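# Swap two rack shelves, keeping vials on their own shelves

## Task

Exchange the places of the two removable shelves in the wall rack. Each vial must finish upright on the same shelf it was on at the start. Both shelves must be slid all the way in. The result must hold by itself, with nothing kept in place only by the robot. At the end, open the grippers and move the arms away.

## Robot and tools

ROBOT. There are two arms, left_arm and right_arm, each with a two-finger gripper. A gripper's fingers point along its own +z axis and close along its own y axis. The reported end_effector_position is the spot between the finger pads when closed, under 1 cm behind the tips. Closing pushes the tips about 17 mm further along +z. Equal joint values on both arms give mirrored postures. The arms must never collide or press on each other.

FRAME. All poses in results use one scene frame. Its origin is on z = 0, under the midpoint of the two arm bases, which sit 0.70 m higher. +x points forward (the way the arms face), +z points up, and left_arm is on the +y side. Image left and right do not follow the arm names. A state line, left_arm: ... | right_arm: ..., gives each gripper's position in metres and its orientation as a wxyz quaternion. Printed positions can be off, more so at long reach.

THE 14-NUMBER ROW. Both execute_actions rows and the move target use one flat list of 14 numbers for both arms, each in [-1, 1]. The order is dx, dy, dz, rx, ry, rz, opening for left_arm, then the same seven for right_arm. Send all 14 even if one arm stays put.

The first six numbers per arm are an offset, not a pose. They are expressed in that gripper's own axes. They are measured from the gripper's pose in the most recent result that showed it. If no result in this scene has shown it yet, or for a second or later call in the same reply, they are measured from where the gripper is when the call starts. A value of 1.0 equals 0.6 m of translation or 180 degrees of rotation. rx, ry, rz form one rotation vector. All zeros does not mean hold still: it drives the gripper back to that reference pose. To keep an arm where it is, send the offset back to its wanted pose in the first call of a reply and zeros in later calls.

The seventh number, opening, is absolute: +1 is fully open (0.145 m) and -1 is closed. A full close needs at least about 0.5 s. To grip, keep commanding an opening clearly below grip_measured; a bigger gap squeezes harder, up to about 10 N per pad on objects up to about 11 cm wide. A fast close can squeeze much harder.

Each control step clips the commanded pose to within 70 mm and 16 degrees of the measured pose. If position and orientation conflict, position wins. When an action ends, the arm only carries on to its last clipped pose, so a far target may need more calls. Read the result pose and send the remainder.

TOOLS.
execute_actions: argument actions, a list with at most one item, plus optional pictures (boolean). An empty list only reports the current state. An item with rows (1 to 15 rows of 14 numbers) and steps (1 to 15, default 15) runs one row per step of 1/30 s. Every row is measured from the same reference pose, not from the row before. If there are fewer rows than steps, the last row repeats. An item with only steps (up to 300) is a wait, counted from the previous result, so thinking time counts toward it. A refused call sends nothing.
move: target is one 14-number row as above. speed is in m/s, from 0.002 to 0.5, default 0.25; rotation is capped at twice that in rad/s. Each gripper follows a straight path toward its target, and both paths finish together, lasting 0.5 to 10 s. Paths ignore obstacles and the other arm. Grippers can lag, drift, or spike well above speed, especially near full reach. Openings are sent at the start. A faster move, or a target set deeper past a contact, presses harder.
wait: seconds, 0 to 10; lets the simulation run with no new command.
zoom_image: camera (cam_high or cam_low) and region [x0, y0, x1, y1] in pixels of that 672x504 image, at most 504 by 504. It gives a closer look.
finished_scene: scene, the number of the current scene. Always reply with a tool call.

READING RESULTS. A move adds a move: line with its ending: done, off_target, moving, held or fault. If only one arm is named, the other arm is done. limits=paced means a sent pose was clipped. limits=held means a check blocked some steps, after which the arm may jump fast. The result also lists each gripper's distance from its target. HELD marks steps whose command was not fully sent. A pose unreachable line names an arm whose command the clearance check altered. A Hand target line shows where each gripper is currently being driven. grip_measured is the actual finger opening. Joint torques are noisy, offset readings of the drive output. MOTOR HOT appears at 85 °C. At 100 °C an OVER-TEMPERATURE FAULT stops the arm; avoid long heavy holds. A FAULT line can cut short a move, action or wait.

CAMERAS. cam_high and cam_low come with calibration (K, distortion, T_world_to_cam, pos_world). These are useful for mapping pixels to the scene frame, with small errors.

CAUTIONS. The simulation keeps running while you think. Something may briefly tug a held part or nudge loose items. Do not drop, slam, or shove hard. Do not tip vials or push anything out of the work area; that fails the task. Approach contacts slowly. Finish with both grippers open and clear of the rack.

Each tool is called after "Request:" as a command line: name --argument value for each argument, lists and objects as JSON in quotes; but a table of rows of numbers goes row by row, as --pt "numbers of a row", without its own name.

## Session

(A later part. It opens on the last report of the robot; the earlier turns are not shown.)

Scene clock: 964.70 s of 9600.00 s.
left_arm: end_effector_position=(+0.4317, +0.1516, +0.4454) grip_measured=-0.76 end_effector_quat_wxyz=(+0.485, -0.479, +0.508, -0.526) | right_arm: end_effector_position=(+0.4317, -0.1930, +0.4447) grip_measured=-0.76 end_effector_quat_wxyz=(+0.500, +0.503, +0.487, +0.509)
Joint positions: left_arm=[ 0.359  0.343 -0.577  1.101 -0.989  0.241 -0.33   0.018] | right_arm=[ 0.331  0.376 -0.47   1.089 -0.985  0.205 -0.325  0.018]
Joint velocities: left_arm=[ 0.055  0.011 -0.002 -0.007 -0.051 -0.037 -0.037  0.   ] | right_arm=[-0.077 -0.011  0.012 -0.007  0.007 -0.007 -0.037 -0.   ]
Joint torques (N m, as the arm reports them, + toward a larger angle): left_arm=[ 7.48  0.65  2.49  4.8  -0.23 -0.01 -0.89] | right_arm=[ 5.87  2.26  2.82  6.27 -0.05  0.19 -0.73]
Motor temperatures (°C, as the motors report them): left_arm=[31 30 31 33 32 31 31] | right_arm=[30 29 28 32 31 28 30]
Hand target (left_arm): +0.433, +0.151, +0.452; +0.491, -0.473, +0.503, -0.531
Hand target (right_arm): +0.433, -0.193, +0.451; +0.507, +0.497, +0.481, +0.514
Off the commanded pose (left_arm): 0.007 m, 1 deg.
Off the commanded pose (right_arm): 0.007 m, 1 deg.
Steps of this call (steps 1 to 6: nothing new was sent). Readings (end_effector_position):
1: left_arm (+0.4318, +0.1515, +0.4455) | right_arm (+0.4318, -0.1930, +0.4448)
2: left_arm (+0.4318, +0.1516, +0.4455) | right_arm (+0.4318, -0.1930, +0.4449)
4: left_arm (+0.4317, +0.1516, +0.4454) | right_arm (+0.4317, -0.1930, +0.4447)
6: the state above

Request:
execute_actions --actions '[{"rows": [[0,-0.011,0.0015,0.007,0,0.001,-1,0,0.011,0.0015,-0.0075,0,-0.001,-1],[0,-0.011,0.0002,0.007,0,0.001,-1,0,0.011,0.0002,-0.0075,0,-0.001,-1],[0.0001,-0.011,-0.0019,0.0068,0,0.001,-1,0,0.011,-0.0019,-0.0073,0,-0.001,-1],[0.0003,-0.011,-0.0047,0.0066,0,0.001,-1,0,0.011,-0.0047,-0.0071,0,-0.001,-1],[0.0006,-0.011,-0.0082,0.0064,0,0.001,-1,0,0.011,-0.0082,-0.007,0,-0.001,-1],[0.0009,-0.011,-0.0124,0.0062,0,0.001,-1,0,0.0113,-0.0124,-0.0068,0,-0.001,-1],[0.0012,-0.011,-0.017,0.006,0,0.001,-1,0,0.0115,-0.017,-0.0066,0,-0.001,-1],[0.0016,-0.011,-0.0222,0.006,0,0.001,-1,0,0.0115,-0.0222,-0.0066,0,-0.001,-1],[0.002,-0.011,-0.0278,0.006,0,0.001,-1,0,0.0115,-0.0278,-0.0066,0,-0.001,-1],[0.0024,-0.011,-0.0338,0.006,0,0.001,-1,0,0.0115,-0.0338,-0.0066,0,-0.001,-1],[0.0028,-0.011,-0.04,0.006,0,0.001,-1,-0.0002,0.0115,-0.04,-0.0066,0,-0.001,-1],[0.0033,-0.011,-0.0466,0.006,0,0.001,-1,-0.0003,0.0115,-0.0466,-0.0066,0,-0.001,-1],[0.0037,-0.011,-0.0533,0.006,0,0.001,-1,-0.0003,0.0115,-0.0534,-0.0066,0,-0.001,-1],[0.0042,-0.011,-0.0601,0.006,0,0.001,-1,-0.0004,0.0115,-0.0602,-0.0066,0,-0.001,-1],[0.0047,-0.011,-0.067,0.006,0,0.001,-1,-0.0004,0.0115,-0.0671,-0.0066,0,-0.001,-1]], "steps": 15}]' --pictures false

Request:
execute_actions --actions '[{"rows": [[0.0006,-0.015,-0.008,0.01,0,0.002,-1,0,0.015,-0.008,-0.01,0,-0.001,-1],[0.0011,-0.015,-0.015,0.01,0,0.002,-1,-0.0001,0.015,-0.015,-0.01,0,-0.001,-1],[0.0016,-0.015,-0.0218,0.01,0,0.002,-1,-0.0001,0.015,-0.0218,-0.01,0,-0.001,-1],[0.002,-0.015,-0.0283,0.01,0,0.002,-1,-0.0002,0.015,-0.0283,-0.01,0,-0.001,-1],[0.0025,-0.015,-0.0346,0.01,0,0.002,-1,-0.0002,0.015,-0.0346,-0.01,0,-0.001,-1],[0.0029,-0.015,-0.0406,0.01,0,0.002,-1,-0.0003,0.015,-0.0407,-0.01,0,-0.001,-1],[0.0033,-0.015,-0.0463,0.01,0,0.002,-1,-0.0003,0.015,-0.0464,-0.01,0,-0.001,-1],[0.0037,-0.015,-0.0515,0.01,0,0.002,-1,-0.0004,0.015,-0.0516,-0.01,0,-0.001,-1],[0.004,-0.015,-0.0562,0.01,0,0.002,-1,-0.0004,0.015,-0.0563,-0.01,0,-0.001,-1],[0.0043,-0.015,-0.0604,0.01,0,0.002,-1,-0.0004,0.015,-0.0606,-0.01,0,-0.001,-1],[0.0045,-0.015,-0.064,0.01,0,0.002,-1,-0.0005,0.015,-0.0642,-0.01,0,-0.001,-1],[0.0047,-0.015,-0.0669,0.01,0,0.002,-1,-0.0005,0.015,-0.0671,-0.01,0,-0.001,-1],[0.0049,-0.015,-0.069,0.01,0,0.002,-1,-0.0005,0.015,-0.0692,-0.01,0,-0.001,-1],[0.005,-0.015,-0.0704,0.01,0,0.002,-1,-0.0005,0.015,-0.0706,-0.01,0,-0.001,-1],[0.005,-0.015,-0.071,0.01,0,0.002,-1,-0.0005,0.015,-0.0712,-0.01,0,-0.001,-1]], "steps": 15}]' --pictures false

Request:
execute_actions --actions '[{"steps": 6}]'

Request:
zoom_image --camera "cam_low" --region '[330, 330, 510, 450]'

Scene clock: 1012.80 s of 9600.00 s.
left_arm: end_effector_position=(+0.3906, +0.1521, +0.4423) grip_measured=-0.76 end_effector_quat_wxyz=(+0.482, -0.482, +0.512, -0.523) | right_arm: end_effector_position=(+0.3909, -0.1930, +0.4421) grip_measured=-0.76 end_effector_quat_wxyz=(+0.497, +0.506, +0.491, +0.506)
Joint positions: left_arm=[ 0.187  0.426 -0.576  1.325 -0.983  0.319 -0.316  0.018] | right_arm=[ 0.147  0.453 -0.458  1.315 -0.97   0.276 -0.312  0.018]
Joint velocities: left_arm=[-0.495  0.121 -0.007  0.549  0.007  0.154 -0.022  0.   ] | right_arm=[-0.538  0.143  0.061  0.554  0.051  0.242 -0.081  0.   ]
Joint torques (N m, as the arm reports them, + toward a larger angle): left_arm=[ 7.05  0.73  2.66  4.82 -0.41 -0.2  -0.93] | right_arm=[ 5.64  2.22  3.03  6.17 -0.13  0.01 -0.8 ]
Motor temperatures (°C, as the motors report them): left_arm=[31 30 31 34 32 31 31] | right_arm=[30 29 29 33 31 28 30]
Hand target (left_arm): +0.391, +0.152, +0.451; +0.491, -0.474, +0.504, -0.530
Hand target (right_arm): +0.392, -0.193, +0.451; +0.507, +0.497, +0.483, +0.513
Off the commanded pose (left_arm): 0.009 m, 2 deg.
Off the commanded pose (right_arm): 0.009 m, 2 deg.
Steps of this call (steps 1 to 90: nothing new was sent; then 44.60 s passed at rest; steps 91 to 105: all 15 steps of this action). Readings (end_effector_position):
91: left_arm (+0.4315, +0.1516, +0.4456) | right_arm (+0.4316, -0.1930, +0.4447)
92: left_arm (+0.4310, +0.1517, +0.4461) | right_arm (+0.4312, -0.1929, +0.4450)
94: left_arm (+0.4284, +0.1518, +0.4467) | right_arm (+0.4285, -0.1925, +0.4458)
98: left_arm (+0.4174, +0.1519, +0.4447) | right_arm (+0.4176, -0.1928, +0.4442)
105: the state above

Scene clock: 1013.30 s of 9600.00 s.
left_arm: end_effector_position=(+0.3463, +0.1527, +0.4413) grip_measured=-0.76 end_effector_quat_wxyz=(+0.481, -0.484, +0.513, -0.521) | right_arm: end_effector_position=(+0.3467, -0.1932, +0.4408) grip_measured=-0.76 end_effector_quat_wxyz=(+0.495, +0.509, +0.493, +0.503)
Joint positions: left_arm=[ 0.007  0.502 -0.571  1.519 -0.984  0.395 -0.34   0.018] | right_arm=[-0.05   0.516 -0.43   1.51  -0.968  0.338 -0.332  0.018]
Joint velocities: left_arm=[-0.011  0.011 -0.002  0.042 -0.066  0.125 -0.081 -0.   ] | right_arm=[ 0.011  0.033 -0.017  0.037  0.066  0.051 -0.066 -0.   ]
Joint torques (N m, as the arm reports them, + toward a larger angle): left_arm=[ 4.82  1.45  2.9   5.05 -0.48 -0.03 -1.13] | right_arm=[ 3.39  2.98  3.44  6.71 -0.24  0.14 -0.97]
Motor temperatures (°C, as the motors report them): left_arm=[31 30 31 34 32 31 31] | right_arm=[30 29 29 33 31 28 30]
Hand target (left_arm): +0.348, +0.153, +0.450; +0.491, -0.473, +0.505, -0.529
Hand target (right_arm): +0.348, -0.194, +0.451; +0.506, +0.497, +0.485, +0.512
Off the commanded pose (left_arm): 0.010 m, 2 deg.
Off the commanded pose (right_arm): 0.010 m, 2 deg.
Steps of this call (steps 1 to 15: all 15 steps of this action). Readings (end_effector_position):
1: left_arm (+0.3856, +0.1520, +0.4424) | right_arm (+0.3860, -0.1930, +0.4419)
2: left_arm (+0.3805, +0.1524, +0.4425) | right_arm (+0.3810, -0.1930, +0.4421)
4: left_arm (+0.3724, +0.1523, +0.4413) | right_arm (+0.3730, -0.1929, +0.4410)
8: left_arm (+0.3586, +0.1524, +0.4414) | right_arm (+0.3591, -0.1932, +0.4411)
15: the state above

Scene clock: 1013.50 s of 9600.00 s.
left_arm: end_effector_position=(+0.3463, +0.1526, +0.4419) grip_measured=-0.76 end_effector_quat_wxyz=(+0.481, -0.483, +0.512, -0.522) | right_arm: end_effector_position=(+0.3468, -0.1933, +0.4414) grip_measured=-0.76 end_effector_quat_wxyz=(+0.496, +0.508, +0.493, +0.503)
Joint positions: left_arm=[ 0.007  0.502 -0.571  1.52  -0.984  0.396 -0.342  0.018] | right_arm=[-0.05   0.517 -0.429  1.511 -0.969  0.338 -0.334  0.018]
Joint velocities: left_arm=[-0.055  0.033  0.017 -0.002 -0.051  0.022  0.081  0.   ] | right_arm=[-0.055 -0.077 -0.002 -0.007 -0.022 -0.051 -0.022  0.   ]
Joint torques (N m, as the arm reports them, + toward a larger angle): left_arm=[ 4.87  1.46  2.91  5.17 -0.48 -0.05 -1.12] | right_arm=[ 3.43  2.96  3.34  6.61 -0.23  0.15 -0.96]
Motor temperatures (°C, as the motors report them): left_arm=[31 30 31 34 32 31 31] | right_arm=[30 29 29 33 31 28 30]
Hand target (left_arm): +0.348, +0.153, +0.450; +0.491, -0.473, +0.505, -0.529
Hand target (right_arm): +0.348, -0.194, +0.451; +0.507, +0.497, +0.485, +0.512
Off the commanded pose (left_arm): 0.009 m, 2 deg.
Off the commanded pose (right_arm): 0.010 m, 2 deg.
Steps of this call (steps 1 to 6: nothing new was sent). Readings (end_effector_position):
1: left_arm (+0.3463, +0.1527, +0.4416) | right_arm (+0.3468, -0.1934, +0.4412)
2: left_arm (+0.3463, +0.1526, +0.4418) | right_arm (+0.3468, -0.1933, +0.4414)
4: left_arm (+0.3463, +0.1526, +0.4419) | right_arm (+0.3468, -0.1933, +0.4414)
6: the state above

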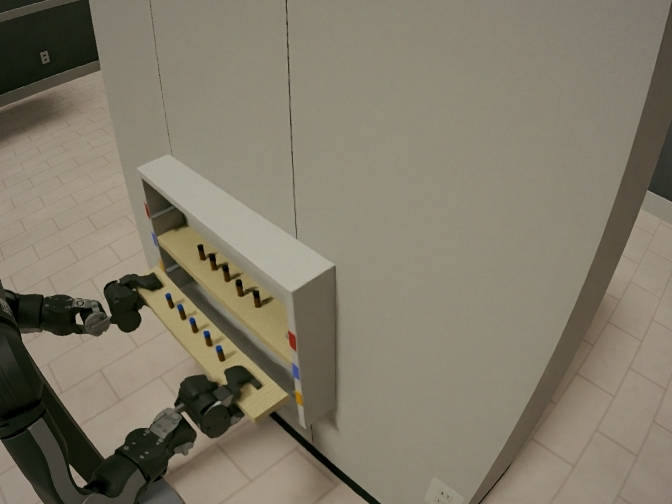

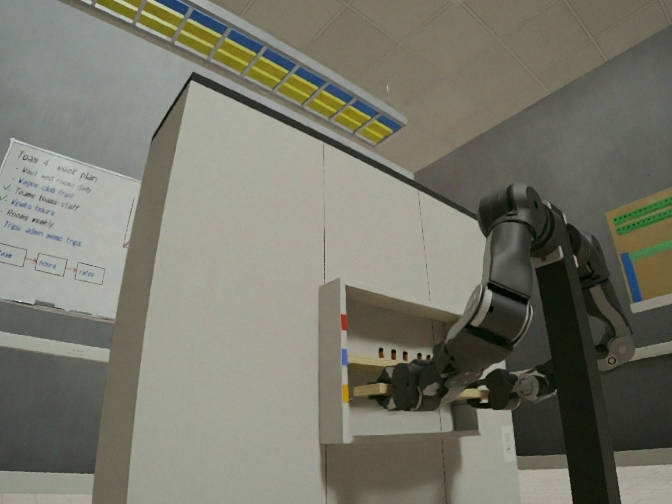

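Region (330, 330, 510, 450) of cam_low's 672x504 image, scaled by 2.800, with more detail than that image has.

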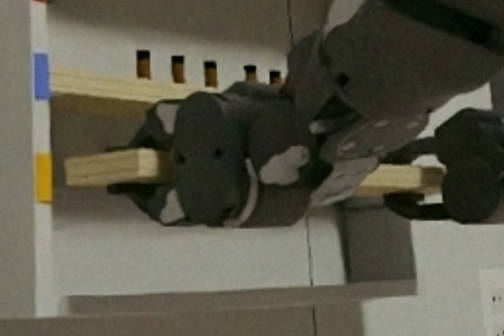

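Request:
execute_actions --actions '[{"rows": [[0,-0.0155,0.003,0.0098,0,0.002,-1,0,0.0164,0.0025,-0.0115,0,-0.0015,-1],[0,-0.0195,0.003,0.0085,0,0.002,-1,0,0.0204,0.0025,-0.0103,0,-0.0015,-1],[0,-0.026,0.003,0.007,0,0.002,-1,0,0.0269,0.0025,-0.009,0,-0.0015,-1],[0,-0.035,0.003,0.0055,0,0.002,-1,0,0.0359,0.0025,-0.0078,0,-0.0015,-1],[0,-0.0458,0.003,0.0045,0,0.002,-1,0,0.0467,0.0025,-0.0068,0,-0.0015,-1],[0,-0.0577,0.003,0.0038,0,0.002,-1,0,0.0586,0.0025,-0.0062,0,-0.0015,-1],[0,-0.0702,0.003,0.0035,0,0.002,-1,0,0.0711,0.0025,-0.006,0,-0.0015,-1],[0,-0.0826,0.003,0.0035,0,0.002,-1,0,0.0835,0.0025,-0.006,0,-0.0015,-1],[0,-0.0948,0.003,0.0035,0,0.002,-1,0,0.0957,0.0025,-0.006,0,-0.0015,-1],[0,-0.1063,0.003,0.0035,0,0.002,-1,0,0.1072,0.0025,-0.006,0,-0.0015,-1],[0,-0.1168,0.003,0.0035,0,0.002,-1,0,0.1177,0.0025,-0.006,0,-0.0015,-1],[0,-0.1256,0.003,0.0035,0,0.002,-1,0,0.1265,0.0025,-0.006,0,-0.0015,-1],[0,-0.1324,0.003,0.0035,0,0.002,-1,0,0.1333,0.0025,-0.006,0,-0.0015,-1],[0,-0.1369,0.003,0.0035,0,0.002,-1,0,0.1378,0.0025,-0.006,0,-0.0015,-1],[0,-0.1385,0.003,0.0035,0,0.002,-1,0,0.1394,0.0025,-0.006,0,-0.0015,-1]], "steps": 15}]' --pictures false

Request:
execute_actions --actions '[{"steps": 8}]'

Scene clock: 1041.47 s of 9600.00 s.
left_arm: end_effector_position=(+0.3459, +0.1522, +0.5229) grip_measured=-0.76 end_effector_quat_wxyz=(+0.482, -0.480, +0.511, -0.525) | right_arm: end_effector_position=(+0.3476, -0.1926, +0.5233) grip_measured=-0.76 end_effector_quat_wxyz=(+0.500, +0.500, +0.492, +0.508)
Joint positions: left_arm=[ 0.051  0.673 -0.561  1.891 -0.953  0.558 -0.056  0.018] | right_arm=[-0.034  0.69  -0.398  1.873 -0.92   0.494 -0.066  0.018]
Joint velocities: left_arm=[ 0.099  0.033 -0.002  0.085 -0.066  0.007  0.183 -0.   ] | right_arm=[-0.033 -0.033  0.007  0.11  -0.022  0.022  0.168 -0.   ]
Joint torques (N m, as the arm reports them, + toward a larger angle): left_arm=[ 4.98  1.61  2.38  4.14 -0.45 -0.03 -0.58] | right_arm=[ 3.24  2.98  2.99  5.4  -0.23  0.13 -0.52]
Motor temperatures (°C, as the motors report them): left_arm=[31 30 31 34 32 31 31] | right_arm=[30 29 29 33 31 28 31]
Hand target (left_arm): +0.346, +0.152, +0.525; +0.483, -0.479, +0.512, -0.524
Hand target (right_arm): +0.348, -0.193, +0.525; +0.501, +0.500, +0.491, +0.508
Off the commanded pose (left_arm): 0.003 m, 0 deg.
Off the commanded pose (right_arm): 0.003 m, 0 deg.
Steps of this call (steps 1 to 90: nothing new was sent; then 24.47 s passed at rest; steps 91 to 105: all 15 steps of this action). Readings (end_effector_position):
91: left_arm (+0.3463, +0.1527, +0.4424) | right_arm (+0.3467, -0.1932, +0.4419)
92: left_arm (+0.3462, +0.1527, +0.4445) | right_arm (+0.3466, -0.1932, +0.4437)
94: left_arm (+0.3456, +0.1527, +0.4545) | right_arm (+0.3461, -0.1928, +0.4537)
98: left_arm (+0.3453, +0.1520, +0.4875) | right_arm (+0.3470, -0.1930, +0.4881)
105: the state above

Scene clock: 1041.73 s of 9600.00 s.
left_arm: end_effector_position=(+0.3459, +0.1523, +0.5203) grip_measured=-0.76 end_effector_quat_wxyz=(+0.478, -0.485, +0.515, -0.521) | right_arm: end_effector_position=(+0.3475, -0.1927, +0.5204) grip_measured=-0.76 end_effector_quat_wxyz=(+0.495, +0.506, +0.495, +0.504)
Joint positions: left_arm=[ 0.051  0.673 -0.561  1.892 -0.951  0.559 -0.039  0.018] | right_arm=[-0.034  0.69  -0.398  1.874 -0.918  0.496 -0.048  0.018]
Joint velocities: left_arm=[ 0.055  0.011  0.002 -0.017 -0.037 -0.007  0.022  0.   ] | right_arm=[-0.033  0.011 -0.007 -0.012 -0.022  0.007 -0.007  0.   ]
Joint torques (N m, as the arm reports them, + toward a larger angle): left_arm=[ 4.96  1.77  2.41  4.03 -0.49  0.03 -0.73] | right_arm=[ 3.42  3.07  3.    5.39 -0.26  0.22 -0.68]
Motor temperatures (°C, as the motors report them): left_arm=[31 30 31 34 32 31 31] | right_arm=[30 29 29 33 31 28 31]
Hand target (left_arm): +0.346, +0.152, +0.524; +0.483, -0.480, +0.512, -0.524
Hand target (right_arm): +0.348, -0.193, +0.525; +0.501, +0.500, +0.491, +0.508
Off the commanded pose (left_arm): 0.005 m, 1 deg.
Off the commanded pose (right_arm): 0.005 m, 1 deg.
Steps of this call (steps 1 to 8: nothing new was sent). Readings (end_effector_position):
1: left_arm (+0.3459, +0.1524, +0.5224) | right_arm (+0.3476, -0.1927, +0.5227)
2: left_arm (+0.3460, +0.1524, +0.5213) | right_arm (+0.3475, -0.1927, +0.5213)
4: left_arm (+0.3459, +0.1523, +0.5205) | right_arm (+0.3475, -0.1927, +0.5206)
8: the state above

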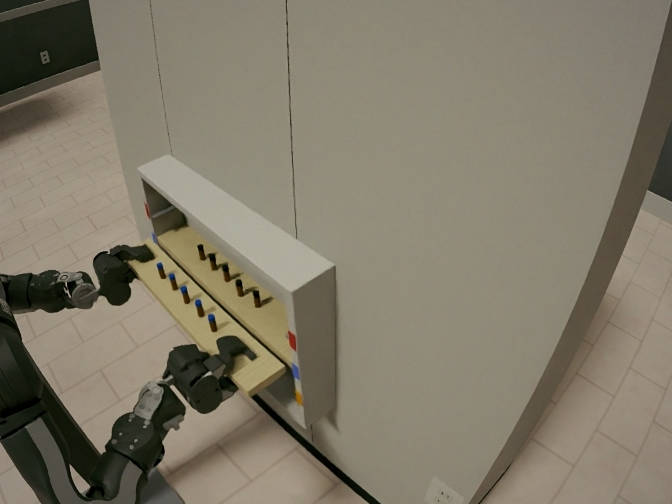

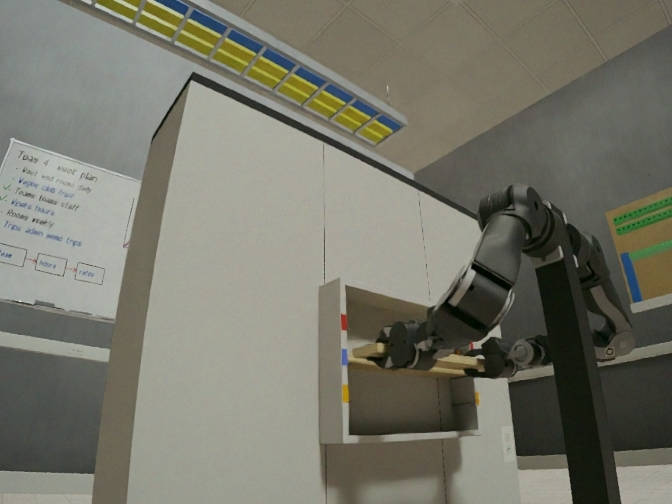

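Request:
execute_actions --actions '[{"rows": [[0,-0.0087,0.0005,0.005,0,0.0015,-1,-0.0005,0.0092,0.001,-0.0064,0,-0.0015,-1],[0,-0.0135,0.001,0.005,0,0.0015,-1,-0.0006,0.0138,0.001,-0.0064,0,-0.0015,-1],[0,-0.0208,0.0015,0.005,0,0.0015,-1,-0.0007,0.021,0.001,-0.0064,0,-0.002,-1],[0,-0.0302,0.002,0.005,0,0.0015,-1,-0.0008,0.0303,0.0012,-0.0064,0,-0.002,-1],[0.0002,-0.0413,0.0025,0.005,0,0.0015,-1,-0.001,0.0413,0.0014,-0.0064,0,-0.002,-1],[0.0002,-0.0536,0.003,0.005,0,0.0015,-1,-0.0011,0.0536,0.0016,-0.0064,0,-0.002,-1],[0.0004,-0.0666,0.0036,0.005,0,0.002,-1,-0.0013,0.0666,0.0018,-0.0064,0,-0.002,-1],[0.0004,-0.0799,0.0042,0.0053,0,0.002,-1,-0.0014,0.0799,0.002,-0.0064,0,-0.0025,-1],[0.0005,-0.0929,0.0048,0.0056,0,0.002,-1,-0.0015,0.0929,0.0022,-0.0066,0,-0.0025,-1],[0.0005,-0.1052,0.0054,0.006,0,0.002,-1,-0.0016,0.1052,0.0024,-0.0068,0,-0.0025,-1],[0.0006,-0.1163,0.0059,0.0064,0,0.002,-1,-0.0017,0.1163,0.0026,-0.007,0,-0.0025,-1],[0.0006,-0.1257,0.0063,0.0068,0,0.002,-1,-0.0018,0.1257,0.0028,-0.0073,0,-0.0025,-1],[0.0006,-0.133,0.0067,0.0072,0,0.002,-1,-0.0019,0.133,0.0029,-0.0076,0,-0.0025,-1],[0.0006,-0.1378,0.0069,0.0076,0,0.002,-1,-0.002,0.1378,0.003,-0.0079,0,-0.0025,-1],[0.0006,-0.1395,0.007,0.008,0,0.002,-1,-0.002,0.1395,0.003,-0.008,0,-0.0025,-1]], "steps": 15}]' --pictures false

Request:
execute_actions --actions '[{"steps": 8}]'

Request:
zoom_image --camera "cam_low" --region '[330, 270, 510, 390]'

Scene clock: 1068.07 s of 9600.00 s.
left_arm: end_effector_position=(+0.3487, +0.1502, +0.6023) grip_measured=-0.76 end_effector_quat_wxyz=(+0.481, -0.476, +0.511, -0.529) | right_arm: end_effector_position=(+0.3490, -0.1931, +0.6029) grip_measured=-0.76 end_effector_quat_wxyz=(+0.502, +0.496, +0.492, +0.510)
Joint positions: left_arm=[ 0.245  0.799 -0.548  2.131 -0.915  0.684  0.266  0.018] | right_arm=[ 0.117  0.855 -0.36   2.116 -0.848  0.628  0.226  0.018]
Joint velocities: left_arm=[-0.055  0.033 -0.002  0.056  0.154  0.007  0.183 -0.   ] | right_arm=[ 0.077  0.077  0.017  0.056  0.051  0.081  0.125 -0.001]
Joint torques (N m, as the arm reports them, + toward a larger angle): left_arm=[ 5.43  2.24  2.77  3.05 -0.51  0.04 -0.58] | right_arm=[ 3.5   3.59  3.36  4.35 -0.35  0.09 -0.48]
Motor temperatures (°C, as the motors report them): left_arm=[31 30 31 34 32 31 31] | right_arm=[30 29 29 33 31 28 30]
Hand target (left_arm): +0.349, +0.151, +0.604; +0.483, -0.476, +0.511, -0.528
Hand target (right_arm): +0.349, -0.193, +0.604; +0.503, +0.495, +0.493, +0.509
Off the commanded pose (left_arm): 0.003 m, 1 deg.
Off the commanded pose (right_arm): 0.003 m, 0 deg.
Steps of this call (steps 1 to 90: nothing new was sent; then 22.83 s passed at rest; steps 91 to 105: all 15 steps of this action). Readings (end_effector_position):
91: left_arm (+0.3458, +0.1522, +0.5202) | right_arm (+0.3475, -0.1927, +0.5203)
92: left_arm (+0.3456, +0.1522, +0.5204) | right_arm (+0.3474, -0.1928, +0.5202)
94: left_arm (+0.3446, +0.1518, +0.5259) | right_arm (+0.3463, -0.1925, +0.5256)
98: left_arm (+0.3471, +0.1508, +0.5647) | right_arm (+0.3483, -0.1930, +0.5655)
105: the state above

Scene clock: 1068.33 s of 9600.00 s.
left_arm: end_effector_position=(+0.3487, +0.1501, +0.5993) grip_measured=-0.76 end_effector_quat_wxyz=(+0.476, -0.481, +0.516, -0.525) | right_arm: end_effector_position=(+0.3490, -0.1932, +0.5998) grip_measured=-0.76 end_effector_quat_wxyz=(+0.496, +0.502, +0.496, +0.505)
Joint positions: left_arm=[ 0.246  0.799 -0.549  2.132 -0.912  0.685  0.282  0.018] | right_arm=[ 0.117  0.856 -0.36   2.117 -0.844  0.631  0.243  0.018]
Joint velocities: left_arm=[ 0.011 -0.033 -0.007 -0.017 -0.051 -0.051  0.081  0.   ] | right_arm=[ 0.055  0.011 -0.007 -0.007 -0.022 -0.007 -0.066  0.   ]
Joint torques (N m, as the arm reports them, + toward a larger angle): left_arm=[ 5.52  2.2   2.84  3.13 -0.6   0.07 -0.77] | right_arm=[ 3.68  3.62  3.35  4.37 -0.36  0.14 -0.66]
Motor temperatures (°C, as the motors report them): left_arm=[31 30 31 34 32 31 31] | right_arm=[30 29 29 33 31 28 30]
Hand target (left_arm): +0.349, +0.151, +0.603; +0.483, -0.476, +0.511, -0.527
Hand target (right_arm): +0.349, -0.193, +0.604; +0.502, +0.495, +0.493, +0.509
Off the commanded pose (left_arm): 0.006 m, 1 deg.
Off the commanded pose (right_arm): 0.005 m, 1 deg.
Steps of this call (steps 1 to 8: nothing new was sent). Readings (end_effector_position):
1: left_arm (+0.3488, +0.1502, +0.6016) | right_arm (+0.3490, -0.1932, +0.6024)
2: left_arm (+0.3487, +0.1500, +0.6001) | right_arm (+0.3490, -0.1932, +0.6008)
4: left_arm (+0.3487, +0.1501, +0.5994) | right_arm (+0.3490, -0.1932, +0.5999)
8: the state above

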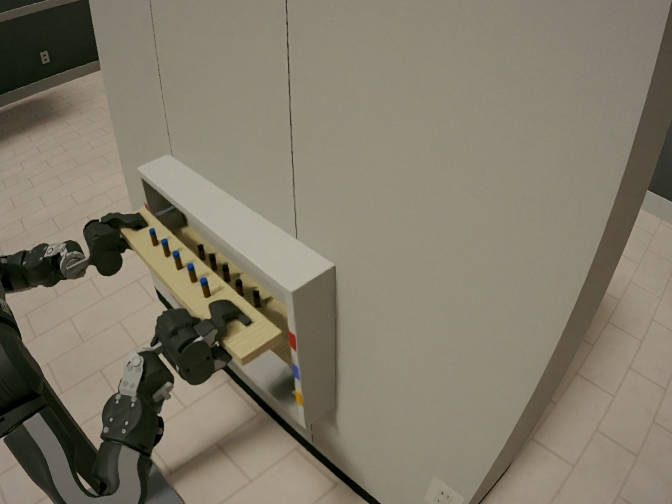

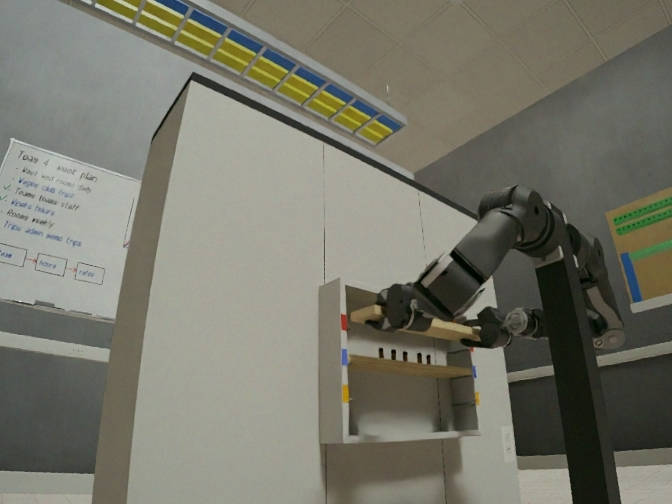

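Region (330, 270, 510, 390) of cam_low's 672x504 image, scaled by 2.800, with more detail than that image has.

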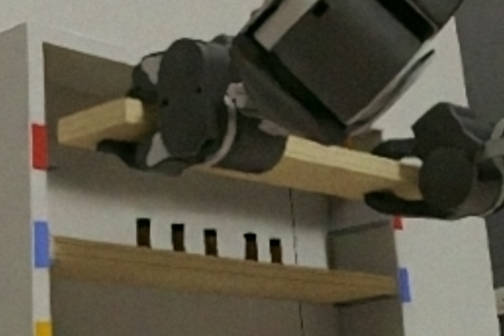

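Request:
execute_actions --actions '[{"rows": [[-0.0017,-0.0075,0.001,0.006,-0.0016,0.0016,-1,0.0005,0.007,0.0005,-0.0064,0,-0.002,-1],[-0.002,-0.0075,0.002,0.0062,-0.0016,0.0016,-1,0.0008,0.007,0.0015,-0.0066,0,-0.002,-1],[-0.0024,-0.0076,0.0034,0.0064,-0.0016,0.0016,-1,0.0011,0.007,0.0029,-0.0068,0,-0.002,-1],[-0.0028,-0.0077,0.0052,0.0066,-0.002,0.0016,-1,0.0014,0.007,0.0047,-0.007,-0.0005,-0.002,-1],[-0.0033,-0.0078,0.0073,0.0068,-0.002,0.0016,-1,0.0017,0.0071,0.0068,-0.0072,-0.0005,-0.002,-1],[-0.0038,-0.0079,0.0096,0.007,-0.002,0.0016,-1,0.002,0.0072,0.0091,-0.0074,-0.0005,-0.002,-1],[-0.0043,-0.008,0.012,0.0072,-0.002,0.0016,-1,0.0023,0.0073,0.0115,-0.0076,-0.0005,-0.002,-1],[-0.0047,-0.0081,0.0145,0.0074,-0.002,0.0016,-1,0.0026,0.0074,0.014,-0.0078,-0.001,-0.002,-1],[-0.005,-0.0082,0.017,0.0076,-0.002,0.0016,-1,0.0028,0.0075,0.0165,-0.008,-0.001,-0.002,-1],[-0.0052,-0.0083,0.0193,0.0078,-0.002,0.0016,-1,0.0028,0.0076,0.0188,-0.008,-0.001,-0.002,-1],[-0.0053,-0.0084,0.0214,0.008,-0.002,0.0016,-1,0.0028,0.0077,0.0209,-0.008,-0.001,-0.002,-1],[-0.0055,-0.0085,0.0232,0.008,-0.002,0.0016,-1,0.0028,0.0077,0.0227,-0.008,-0.001,-0.002,-1],[-0.0056,-0.0085,0.0245,0.008,-0.002,0.0016,-1,0.0028,0.0077,0.024,-0.008,-0.001,-0.002,-1],[-0.0057,-0.0085,0.0255,0.008,-0.002,0.0016,-1,0.0028,0.0077,0.025,-0.008,-0.001,-0.002,-1],[-0.0057,-0.0085,0.026,0.008,-0.002,0.0016,-1,0.0028,0.0077,0.0255,-0.008,-0.001,-0.002,-1]], "steps": 15}]' --pictures false

Request:
execute_actions --actions '[{"steps": 4}]'

Request:
zoom_image --camera "cam_high" --region '[245, 295, 315, 375]'

Request:
zoom_image --camera "cam_low" --region '[335, 290, 415, 350]'

Scene clock: 1095.00 s of 9600.00 s.
left_arm: end_effector_position=(+0.3636, +0.1514, +0.5997) grip_measured=-0.76 end_effector_quat_wxyz=(+0.477, -0.481, +0.514, -0.526) | right_arm: end_effector_position=(+0.3637, -0.1920, +0.6005) grip_measured=-0.76 end_effector_quat_wxyz=(+0.499, +0.502, +0.493, +0.506)
Joint positions: left_arm=[ 0.298  0.762 -0.549  2.061 -0.909  0.646  0.285  0.018] | right_arm=[ 0.201  0.819 -0.401  2.049 -0.855  0.615  0.255  0.018]
Joint velocities: left_arm=[ 0.011 -0.055 -0.012 -0.051 -0.066 -0.037 -0.037  0.   ] | right_arm=[ 0.055 -0.099 -0.022 -0.051  0.007 -0.007 -0.037 -0.   ]
Joint torques (N m, as the arm reports them, + toward a larger angle): left_arm=[ 7.06  1.36  2.97  2.46 -0.64  0.01 -0.78] | right_arm=[ 5.04  2.87  3.05  3.57 -0.4   0.12 -0.66]
Motor temperatures (°C, as the motors report them): left_arm=[31 30 31 33 32 31 31] | right_arm=[30 29 29 33 31 28 30]
Hand target (left_arm): +0.364, +0.152, +0.605; +0.485, -0.475, +0.509, -0.529
Hand target (right_arm): +0.364, -0.192, +0.605; +0.505, +0.495, +0.491, +0.509
Off the commanded pose (left_arm): 0.005 m, 1 deg.
Off the commanded pose (right_arm): 0.004 m, 1 deg.
Steps of this call (steps 1 to 90: nothing new was sent; then 23.17 s passed at rest; steps 91 to 105: all 15 steps of this action). Readings (end_effector_position):
91: left_arm (+0.3487, +0.1501, +0.5991) | right_arm (+0.3490, -0.1932, +0.5998)
92: left_arm (+0.3488, +0.1502, +0.5989) | right_arm (+0.3492, -0.1933, +0.5999)
94: left_arm (+0.3505, +0.1507, +0.5985) | right_arm (+0.3510, -0.1928, +0.5992)
98: left_arm (+0.3562, +0.1513, +0.5994) | right_arm (+0.3566, -0.1923, +0.6003)
105: the state above

Scene clock: 1095.13 s of 9600.00 s.
left_arm: end_effector_position=(+0.3636, +0.1514, +0.5995) grip_measured=-0.76 end_effector_quat_wxyz=(+0.477, -0.481, +0.514, -0.526) | right_arm: end_effector_position=(+0.3637, -0.1920, +0.6003) grip_measured=-0.76 end_effector_quat_wxyz=(+0.498, +0.502, +0.494, +0.506)
Joint positions: left_arm=[ 0.298  0.762 -0.549  2.06  -0.909  0.645  0.287  0.018] | right_arm=[ 0.201  0.819 -0.401  2.049 -0.855  0.615  0.255  0.018]
Joint velocities: left_arm=[-0.055  0.011 -0.007 -0.002 -0.051 -0.037 -0.022 -0.   ] | right_arm=[ 0.033 -0.055 -0.012 -0.017  0.007  0.007  0.11  -0.   ]
Joint torques (N m, as the arm reports them, + toward a larger angle): left_arm=[ 7.05  1.42  3.04  2.34 -0.62  0.01 -0.8 ] | right_arm=[ 5.06  2.94  3.08  3.56 -0.4   0.1  -0.66]
Motor temperatures (°C, as the motors report them): left_arm=[31 30 31 33 32 31 31] | right_arm=[30 29 29 33 31 28 30]
Hand target (left_arm): +0.364, +0.152, +0.605; +0.485, -0.475, +0.509, -0.529
Hand target (right_arm): +0.364, -0.192, +0.605; +0.505, +0.495, +0.490, +0.509
Off the commanded pose (left_arm): 0.005 m, 1 deg.
Off the commanded pose (right_arm): 0.004 m, 1 deg.
Steps of this call (steps 1 to 4: nothing new was sent). Readings (end_effector_position):
1: left_arm (+0.3636, +0.1514, +0.5996) | right_arm (+0.3637, -0.1920, +0.6003)
2: left_arm (+0.3636, +0.1514, +0.5995) | right_arm (+0.3637, -0.1920, +0.6003)
4: the state above

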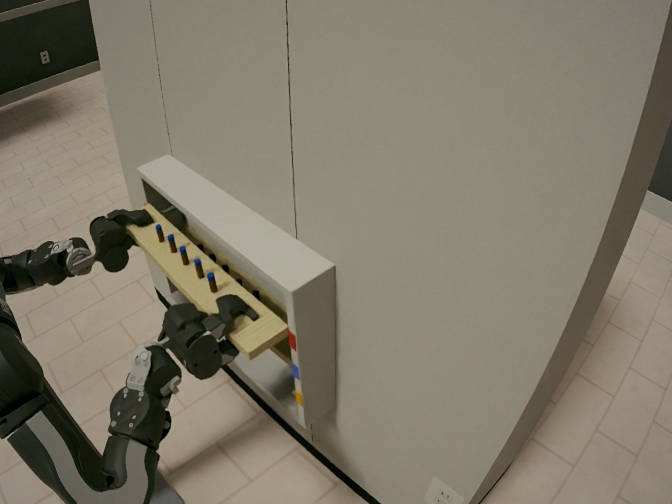

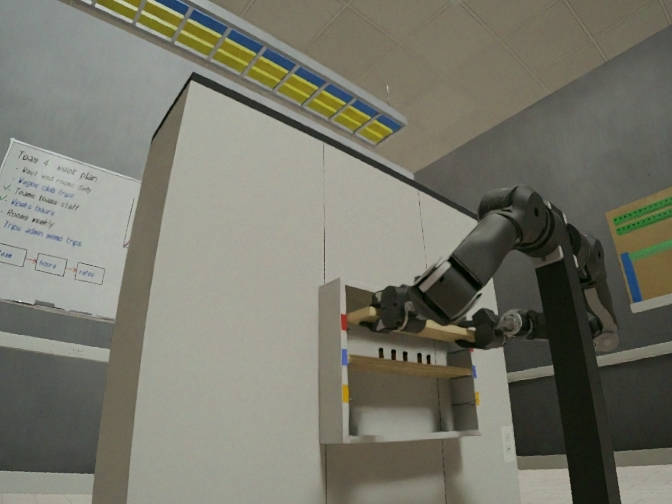

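Region (245, 295, 315, 375) of cam_high's 672x504 image, scaled by 6.300, with more detail than that image has; it fills the left 441 columns of this view, and the rest is white.

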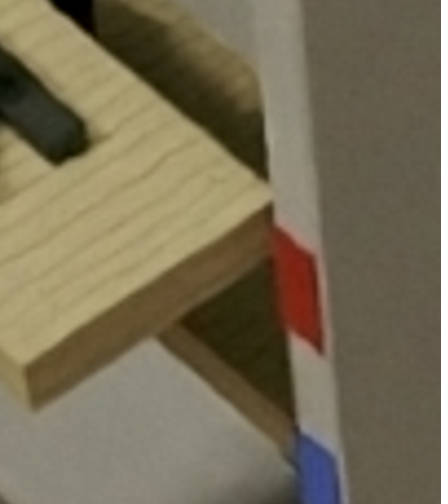

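Region (335, 290, 415, 350) of cam_low's 672x504 image, scaled by 6.300, with more detail than that image has; it fills the top 378 rows of this view, and the rest is white.

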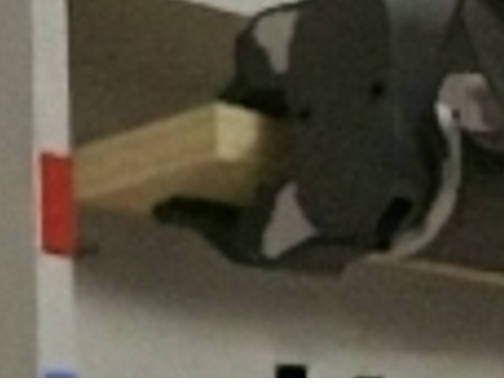

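Request:
execute_actions --actions '[{"rows": [[-0.001,-0.009,0.0014,0.007,-0.001,0.002,-1,0,0.0075,0.0014,-0.0067,0,-0.002,-1],[-0.0011,-0.009,0.0025,0.007,-0.001,0.002,-1,0,0.0075,0.0025,-0.0067,0,-0.002,-1],[-0.0013,-0.009,0.0043,0.007,-0.001,0.002,-1,0,0.0075,0.0043,-0.007,0,-0.002,-1],[-0.0015,-0.0088,0.0067,0.007,-0.001,0.002,-1,0,0.0074,0.0067,-0.007,0,-0.002,-1],[-0.0017,-0.0086,0.0096,0.007,-0.001,0.002,-1,0,0.0072,0.0096,-0.007,0,-0.002,-1],[-0.002,-0.0084,0.0131,0.007,-0.001,0.002,-1,0,0.007,0.0131,-0.007,0,-0.002,-1],[-0.0023,-0.0082,0.0171,0.007,-0.001,0.002,-1,0,0.0068,0.0171,-0.007,0,-0.002,-1],[-0.0027,-0.008,0.0214,0.0072,-0.001,0.002,-1,0,0.0066,0.0214,-0.0072,0,-0.002,-1],[-0.0031,-0.0078,0.0262,0.0074,-0.001,0.002,-1,0,0.0064,0.0262,-0.0074,0,-0.002,-1],[-0.0035,-0.0076,0.0312,0.0076,-0.001,0.002,-1,0,0.0062,0.0312,-0.0076,0,-0.002,-1],[-0.0039,-0.0074,0.0365,0.0078,-0.001,0.002,-1,0,0.006,0.0365,-0.0078,0,-0.002,-1],[-0.0044,-0.0072,0.042,0.008,-0.001,0.002,-1,0,0.006,0.042,-0.008,0,-0.002,-1],[-0.0048,-0.007,0.0477,0.008,-0.001,0.002,-1,0,0.006,0.0477,-0.008,0,-0.002,-1],[-0.0053,-0.007,0.0534,0.008,-0.001,0.002,-1,0,0.006,0.0534,-0.008,0,-0.002,-1],[-0.0058,-0.007,0.0593,0.008,-0.001,0.002,-1,0,0.006,0.0593,-0.008,0,-0.002,-1]], "steps": 15}]' --pictures false

Request:
execute_actions --actions '[{"rows": [[-0.0007,-0.01,0.0085,0.009,0,0.002,-1,0,0.009,0.0085,-0.0085,0,-0.002,-1],[-0.0011,-0.01,0.0143,0.009,0,0.002,-1,0,0.009,0.0143,-0.0085,0,-0.002,-1],[-0.0016,-0.01,0.02,0.009,0,0.002,-1,0,0.009,0.02,-0.0085,0,-0.002,-1],[-0.002,-0.01,0.0255,0.009,0,0.002,-1,0,0.009,0.0255,-0.0085,0,-0.002,-1],[-0.0024,-0.01,0.0308,0.009,0,0.002,-1,0,0.009,0.0308,-0.0085,0,-0.002,-1],[-0.0028,-0.01,0.0358,0.009,0,0.002,-1,0,0.009,0.0358,-0.0085,0,-0.002,-1],[-0.0032,-0.01,0.0406,0.009,0,0.002,-1,0,0.009,0.0406,-0.0085,0,-0.002,-1],[-0.0035,-0.01,0.0449,0.009,0,0.002,-1,0,0.009,0.0449,-0.0085,0,-0.002,-1],[-0.0038,-0.01,0.0489,0.009,0,0.002,-1,0,0.009,0.0489,-0.0085,0,-0.002,-1],[-0.0041,-0.01,0.0524,0.009,0,0.002,-1,0,0.009,0.0524,-0.0085,0,-0.002,-1],[-0.0043,-0.01,0.0553,0.009,0,0.002,-1,0,0.009,0.0553,-0.0085,0,-0.002,-1],[-0.0045,-0.01,0.0577,0.009,0,0.002,-1,0,0.009,0.0577,-0.0085,0,-0.002,-1],[-0.0046,-0.01,0.0595,0.009,0,0.002,-1,0,0.009,0.0595,-0.0085,0,-0.002,-1],[-0.0047,-0.01,0.0606,0.009,0,0.002,-1,0,0.009,0.0606,-0.0085,0,-0.002,-1],[-0.0048,-0.01,0.061,0.009,0,0.002,-1,0,0.009,0.061,-0.0085,0,-0.002,-1]], "steps": 15}]' --pictures false

Request:
execute_actions --actions '[{"steps": 5}]' --pictures false

Scene clock: 1144.83 s of 9600.00 s.
left_arm: end_effector_position=(+0.3976, +0.1510, +0.5990) grip_measured=-0.76 end_effector_quat_wxyz=(+0.478, -0.481, +0.513, -0.527) | right_arm: end_effector_position=(+0.3978, -0.1923, +0.5994) grip_measured=-0.76 end_effector_quat_wxyz=(+0.498, +0.502, +0.492, +0.507)
Joint positions: left_arm=[ 0.42   0.674 -0.565  1.889 -0.91   0.563  0.29   0.018] | right_arm=[ 0.355  0.738 -0.456  1.877 -0.864  0.545  0.262  0.018]
Joint velocities: left_arm=[ 0.297 -0.319 -0.042 -0.505  0.066 -0.33  -0.007  0.   ] | right_arm=[ 0.363 -0.253 -0.115 -0.496 -0.125 -0.11   0.037  0.   ]
Joint torques (N m, as the arm reports them, + toward a larger angle): left_arm=[ 7.67  1.72  3.16  2.53 -0.52  0.21 -0.93] | right_arm=[ 5.46  3.14  3.58  3.88 -0.36  0.31 -0.75]
Motor temperatures (°C, as the motors report them): left_arm=[31 30 32 33 32 31 31] | right_arm=[30 29 29 32 31 28 30]
Hand target (left_arm): +0.399, +0.152, +0.605; +0.486, -0.474, +0.508, -0.531
Hand target (right_arm): +0.399, -0.192, +0.604; +0.506, +0.494, +0.489, +0.511
Off the commanded pose (left_arm): 0.005 m, 1 deg.
Off the commanded pose (right_arm): 0.005 m, 1 deg.
Steps of this call (steps 1 to 90: nothing new was sent; then 46.20 s passed at rest; steps 91 to 105: all 15 steps of this action). Readings (end_effector_position):
91: left_arm (+0.3636, +0.1513, +0.5995) | right_arm (+0.3638, -0.1922, +0.6001)
92: left_arm (+0.3639, +0.1512, +0.5995) | right_arm (+0.3642, -0.1921, +0.6001)
94: left_arm (+0.3663, +0.1514, +0.5996) | right_arm (+0.3666, -0.1921, +0.6002)
98: left_arm (+0.3750, +0.1513, +0.5998) | right_arm (+0.3753, -0.1922, +0.6003)
105: the state above

Scene clock: 1145.33 s of 9600.00 s.
left_arm: end_effector_position=(+0.4332, +0.1500, +0.5978) grip_measured=-0.76 end_effector_quat_wxyz=(+0.477, -0.481, +0.514, -0.526) | right_arm: end_effector_position=(+0.4334, -0.1927, +0.5982) grip_measured=-0.76 end_effector_quat_wxyz=(+0.497, +0.503, +0.492, +0.507)
Joint positions: left_arm=[ 0.536  0.577 -0.57   1.693 -0.922  0.467  0.283  0.018] | right_arm=[ 0.493  0.642 -0.484  1.681 -0.885  0.458  0.262  0.018]
Joint velocities: left_arm=[-0.011 -0.011 -0.002 -0.022 -0.081  0.007  0.007  0.   ] | right_arm=[-0.055 -0.011 -0.002 -0.042 -0.007 -0.007 -0.022  0.   ]
Joint torques (N m, as the arm reports them, + toward a larger angle): left_arm=[ 9.4   0.64  3.63  2.68 -0.44 -0.09 -1.09] | right_arm=[ 7.51  2.34  3.6   3.88 -0.25  0.13 -0.85]
Motor temperatures (°C, as the motors report them): left_arm=[31 30 32 33 32 31 31] | right_arm=[30 29 29 32 31 28 30]
Hand target (left_arm): +0.434, +0.151, +0.606; +0.486, -0.472, +0.507, -0.533
Hand target (right_arm): +0.434, -0.193, +0.605; +0.506, +0.494, +0.486, +0.513
Off the commanded pose (left_arm): 0.008 m, 2 deg.
Off the commanded pose (right_arm): 0.007 m, 2 deg.
Steps of this call (steps 1 to 15: all 15 steps of this action). Readings (end_effector_position):
1: left_arm (+0.4010, +0.1509, +0.5991) | right_arm (+0.4013, -0.1924, +0.5996)
2: left_arm (+0.4045, +0.1508, +0.5991) | right_arm (+0.4048, -0.1924, +0.5995)
4: left_arm (+0.4112, +0.1507, +0.5987) | right_arm (+0.4115, -0.1924, +0.5993)
8: left_arm (+0.4231, +0.1505, +0.5990) | right_arm (+0.4233, -0.1925, +0.5994)
15: the state above

Scene clock: 1145.50 s of 9600.00 s.
left_arm: end_effector_position=(+0.4332, +0.1501, +0.5978) grip_measured=-0.76 end_effector_quat_wxyz=(+0.477, -0.481, +0.514, -0.526) | right_arm: end_effector_position=(+0.4334, -0.1926, +0.5981) grip_measured=-0.76 end_effector_quat_wxyz=(+0.497, +0.503, +0.493, +0.507)
Joint positions: left_arm=[ 0.536  0.577 -0.57   1.693 -0.922  0.467  0.282  0.018] | right_arm=[ 0.493  0.642 -0.484  1.681 -0.886  0.457  0.262  0.018]
Joint velocities: left_arm=[-0.011  0.033  0.012  0.002 -0.007  0.066  0.022  0.   ] | right_arm=[ 0.033  0.011 -0.002  0.022  0.022 -0.037  0.081  0.   ]
Joint torques (N m, as the arm reports them, + toward a larger angle): left_arm=[ 9.22  0.77  3.62  2.66 -0.47 -0.06 -1.07] | right_arm=[ 7.57  2.29  3.57  3.94 -0.28  0.11 -0.83]
Motor temperatures (°C, as the motors report them): left_arm=[31 30 32 33 32 31 31] | right_arm=[30 29 29 32 31 28 30]
Hand target (left_arm): +0.434, +0.151, +0.606; +0.486, -0.472, +0.507, -0.533
Hand target (right_arm): +0.434, -0.192, +0.605; +0.506, +0.494, +0.486, +0.513
Off the commanded pose (left_arm): 0.008 m, 2 deg.
Off the commanded pose (right_arm): 0.007 m, 2 deg.
Steps of this call (steps 1 to 5: nothing new was sent). Readings (end_effector_position):
1: left_arm (+0.4332, +0.1501, +0.5977) | right_arm (+0.4334, -0.1925, +0.5981)
2: left_arm (+0.4332, +0.1501, +0.5977) | right_arm (+0.4334, -0.1925, +0.5981)
4: left_arm (+0.4332, +0.1501, +0.5978) | right_arm (+0.4334, -0.1926, +0.5981)
5: the state above

Request:
execute_actions --actions '[{"rows": [[-0.0015,-0.0122,0.0015,0.01,0,0.0015,-1,0.0007,0.0112,0.0012,-0.01,0,-0.0015,-1],[-0.0015,-0.011,0.0017,0.01,0,0.0015,-1,0.0007,0.01,0.0014,-0.01,0,-0.0015,-1],[-0.0015,-0.0095,0.002,0.01,0,0.0015,-1,0.0007,0.0086,0.0017,-0.01,0,-0.0015,-1],[-0.0015,-0.008,0.0022,0.01,0,0.0015,-1,0.0007,0.0071,0.0019,-0.01,0,-0.0015,-1],[-0.0015,-0.0064,0.0025,0.01,0,0.0015,-1,0.0007,0.0056,0.0022,-0.01,0,-0.0015,-1],[-0.0015,-0.0048,0.0027,0.01,0,0.0015,-1,0.0007,0.004,0.0024,-0.01,0,-0.0015,-1],[-0.0015,-0.0032,0.003,0.01,0,0.0015,-1,0.0007,0.0025,0.0027,-0.01,0,-0.0015,-1],[-0.0015,-0.0017,0.0032,0.01,0,0.0015,-1,0.0007,0.001,0.0029,-0.01,0,-0.0015,-1],[-0.0015,-0.0002,0.0035,0.0096,0,0.0015,-1,0.0007,-0.0004,0.0032,-0.0096,0,-0.0015,-1],[-0.0015,0.0012,0.0037,0.0092,0,0.0015,-1,0.0007,-0.0018,0.0034,-0.0092,0,-0.0015,-1],[-0.0015,0.0025,0.004,0.0088,0,0.0015,-1,0.0007,-0.0031,0.0037,-0.0088,0,-0.0015,-1],[-0.0015,0.0038,0.0042,0.0083,0,0.0015,-1,0.0007,-0.0043,0.0039,-0.0083,0,-0.0015,-1],[-0.0015,0.005,0.0045,0.0078,0,0.0015,-1,0.0007,-0.0055,0.0042,-0.0078,0,-0.0015,-1],[-0.0015,0.0062,0.0047,0.0072,0,0.0015,-1,0.0007,-0.0067,0.0044,-0.0072,0,-0.0015,-1],[-0.0015,0.0075,0.005,0.0065,0,0.0015,-1,0.0007,-0.008,0.0047,-0.0065,0,-0.0015,-1]], "steps": 15}]' --pictures false

Request:
execute_actions --actions '[{"steps": 5}]' --pictures false

Scene clock: 1170.80 s of 9600.00 s.
left_arm: end_effector_position=(+0.4361, +0.1507, +0.5885) grip_measured=-0.76 end_effector_quat_wxyz=(+0.476, -0.482, +0.515, -0.525) | right_arm: end_effector_position=(+0.4361, -0.1921, +0.5888) grip_measured=-0.76 end_effector_quat_wxyz=(+0.496, +0.504, +0.494, +0.506)
Joint positions: left_arm=[ 0.525  0.563 -0.57   1.657 -0.923  0.449  0.251  0.018] | right_arm=[ 0.482  0.622 -0.484  1.647 -0.895  0.441  0.237  0.018]
Joint velocities: left_arm=[-0.011 -0.033 -0.012 -0.037  0.037 -0.037  0.022  0.   ] | right_arm=[-0.011 -0.077  0.007 -0.056 -0.007 -0.007 -0.022 -0.002]
Joint torques (N m, as the arm reports them, + toward a larger angle): left_arm=[ 7.94  0.8   3.2   2.61 -0.43 -0.07 -1.05] | right_arm=[ 5.93  2.24  3.58  3.71 -0.22  0.13 -0.92]
Motor temperatures (°C, as the motors report them): left_arm=[32 30 32 33 32 31 31] | right_arm=[30 29 29 32 31 28 30]
Hand target (left_arm): +0.436, +0.151, +0.593; +0.483, -0.475, +0.510, -0.530
Hand target (right_arm): +0.436, -0.192, +0.593; +0.504, +0.497, +0.488, +0.511
Off the commanded pose (left_arm): 0.005 m, 1 deg.
Off the commanded pose (right_arm): 0.005 m, 1 deg.
Steps of this call (steps 1 to 90: nothing new was sent; then 21.80 s passed at rest; steps 91 to 105: all 15 steps of this action). Readings (end_effector_position):
91: left_arm (+0.4333, +0.1501, +0.5977) | right_arm (+0.4335, -0.1924, +0.5980)
92: left_arm (+0.4335, +0.1503, +0.5976) | right_arm (+0.4337, -0.1923, +0.5977)
94: left_arm (+0.4342, +0.1507, +0.5969) | right_arm (+0.4343, -0.1920, +0.5965)
98: left_arm (+0.4348, +0.1506, +0.5927) | right_arm (+0.4349, -0.1921, +0.5926)
105: the state above

Scene clock: 1170.97 s of 9600.00 s.
left_arm: end_effector_position=(+0.4361, +0.1506, +0.5886) grip_measured=-0.76 end_effector_quat_wxyz=(+0.476, -0.482, +0.515, -0.526) | right_arm: end_effector_position=(+0.4361, -0.1922, +0.5890) grip_measured=-0.76 end_effector_quat_wxyz=(+0.497, +0.504, +0.493, +0.506)
Joint positions: left_arm=[ 0.525  0.563 -0.57   1.657 -0.923  0.448  0.25   0.018] | right_arm=[ 0.482  0.622 -0.484  1.647 -0.896  0.44   0.236  0.018]
Joint velocities: left_arm=[ 0.033 -0.011 -0.002 -0.012 -0.051 -0.095 -0.007 -0.   ] | right_arm=[-0.077 -0.055 -0.002 -0.012  0.007  0.081  0.022 -0.   ]
Joint torques (N m, as the arm reports them, + toward a larger angle): left_arm=[ 7.83  0.77  3.15  2.64 -0.45 -0.08 -1.07] | right_arm=[ 5.92  2.24  3.54  3.71 -0.21  0.09 -0.91]
Motor temperatures (°C, as the motors report them): left_arm=[32 30 32 33 32 31 31] | right_arm=[30 29 29 32 31 28 30]
Hand target (left_arm): +0.436, +0.151, +0.593; +0.483, -0.475, +0.510, -0.530
Hand target (right_arm): +0.436, -0.192, +0.593; +0.504, +0.497, +0.488, +0.511
Off the commanded pose (left_arm): 0.005 m, 1 deg.
Off the commanded pose (right_arm): 0.004 m, 1 deg.
Steps of this call (steps 1 to 5: nothing new was sent). Readings (end_effector_position):
1: left_arm (+0.4361, +0.1506, +0.5886) | right_arm (+0.4361, -0.1922, +0.5889)
2: left_arm (+0.4361, +0.1506, +0.5886) | right_arm (+0.4361, -0.1922, +0.5890)
4: left_arm (+0.4361, +0.1506, +0.5886) | right_arm (+0.4361, -0.1922, +0.5890)
5: the state above

Request:
execute_actions --actions '[{"rows": [[-0.0005,-0.007,0.0005,0.0068,0,0.001,-1,0,0.0065,0.0005,-0.007,0,-0.001,-1],[-0.0005,-0.0065,0.0011,0.0063,0,0.001,-1,0,0.006,0.0011,-0.0065,0,-0.001,-1],[-0.0005,-0.006,0.0017,0.0058,0,0.001,-1,0,0.0055,0.0017,-0.006,0,-0.001,-1],[-0.0005,-0.0055,0.0023,0.0053,0,0.001,-1,0,0.005,0.0023,-0.0055,0,-0.001,-1],[-0.0006,-0.005,0.0029,0.0048,0,0.001,-1,0,0.0045,0.0029,-0.005,0,-0.001,-1],[-0.0006,-0.0045,0.0035,0.0043,0,0.001,-1,0,0.004,0.0035,-0.0045,0,-0.001,-1],[-0.0006,-0.004,0.0041,0.0038,0,0.001,-1,0,0.0035,0.0041,-0.004,0,-0.001,-1],[-0.0007,-0.0035,0.0047,0.0033,0,0.001,-1,0,0.003,0.0047,-0.0035,0,-0.001,-1],[-0.0007,-0.003,0.0053,0.003,0,0.001,-1,0,0.0025,0.0053,-0.003,0,-0.001,-1],[-0.0007,-0.003,0.0059,0.003,0,0.001,-1,0,0.0025,0.0059,-0.003,0,-0.001,-1],[-0.0008,-0.003,0.0065,0.003,0,0.001,-1,0,0.0025,0.0065,-0.003,0,-0.001,-1],[-0.0008,-0.003,0.0071,0.003,0,0.001,-1,0,0.0025,0.0071,-0.003,0,-0.001,-1],[-0.0008,-0.003,0.0077,0.003,0,0.001,-1,0,0.0025,0.0077,-0.003,0,-0.001,-1],[-0.0008,-0.003,0.0083,0.003,0,0.001,-1,0,0.0025,0.0083,-0.003,0,-0.001,-1]], "steps": 15}]' --pictures false

Scene clock: 1192.83 s of 9600.00 s.
left_arm: end_effector_position=(+0.4389, +0.1508, +0.5880) grip_measured=-0.76 end_effector_quat_wxyz=(+0.477, -0.481, +0.514, -0.526) | right_arm: end_effector_position=(+0.4390, -0.1924, +0.5885) grip_measured=-0.76 end_effector_quat_wxyz=(+0.498, +0.503, +0.492, +0.506)
Joint positions: left_arm=[ 0.531  0.554 -0.57   1.638 -0.926  0.441  0.241  0.018] | right_arm=[ 0.491  0.611 -0.484  1.628 -0.902  0.434  0.23   0.018]
Joint velocities: left_arm=[ 0.033 -0.011 -0.007  0.002 -0.037 -0.022  0.037  0.   ] | right_arm=[-0.011  0.077 -0.017 -0.017 -0.051  0.022  0.007  0.   ]
Joint torques (N m, as the arm reports them, + toward a larger angle): left_arm=[ 9.97  0.38  2.72  0.76 -0.23 -0.18 -0.54] | right_arm=[ 8.07  1.85  2.92  1.83 -0.05 -0.05 -0.52]
Motor temperatures (°C, as the motors report them): left_arm=[31 30 32 33 32 31 31] | right_arm=[30 29 29 32 31 28 31]
Hand target (left_arm): +0.441, +0.151, +0.591; +0.479, -0.479, +0.513, -0.527
Hand target (right_arm): +0.441, -0.192, +0.591; +0.500, +0.500, +0.492, +0.508
Off the commanded pose (left_arm): 0.003 m, 0 deg.
Off the commanded pose (right_arm): 0.003 m, 0 deg.
Steps of this call (steps 1 to 90: nothing new was sent; then 18.37 s passed at rest; steps 91 to 105: all 15 steps of this action). Readings (end_effector_position):
91: left_arm (+0.4361, +0.1506, +0.5885) | right_arm (+0.4361, -0.1921, +0.5890)
92: left_arm (+0.4362, +0.1506, +0.5883) | right_arm (+0.4362, -0.1922, +0.5888)
94: left_arm (+0.4365, +0.1507, +0.5880) | right_arm (+0.4365, -0.1921, +0.5887)
98: left_arm (+0.4377, +0.1507, +0.5881) | right_arm (+0.4380, -0.1923, +0.5887)
105: the state above


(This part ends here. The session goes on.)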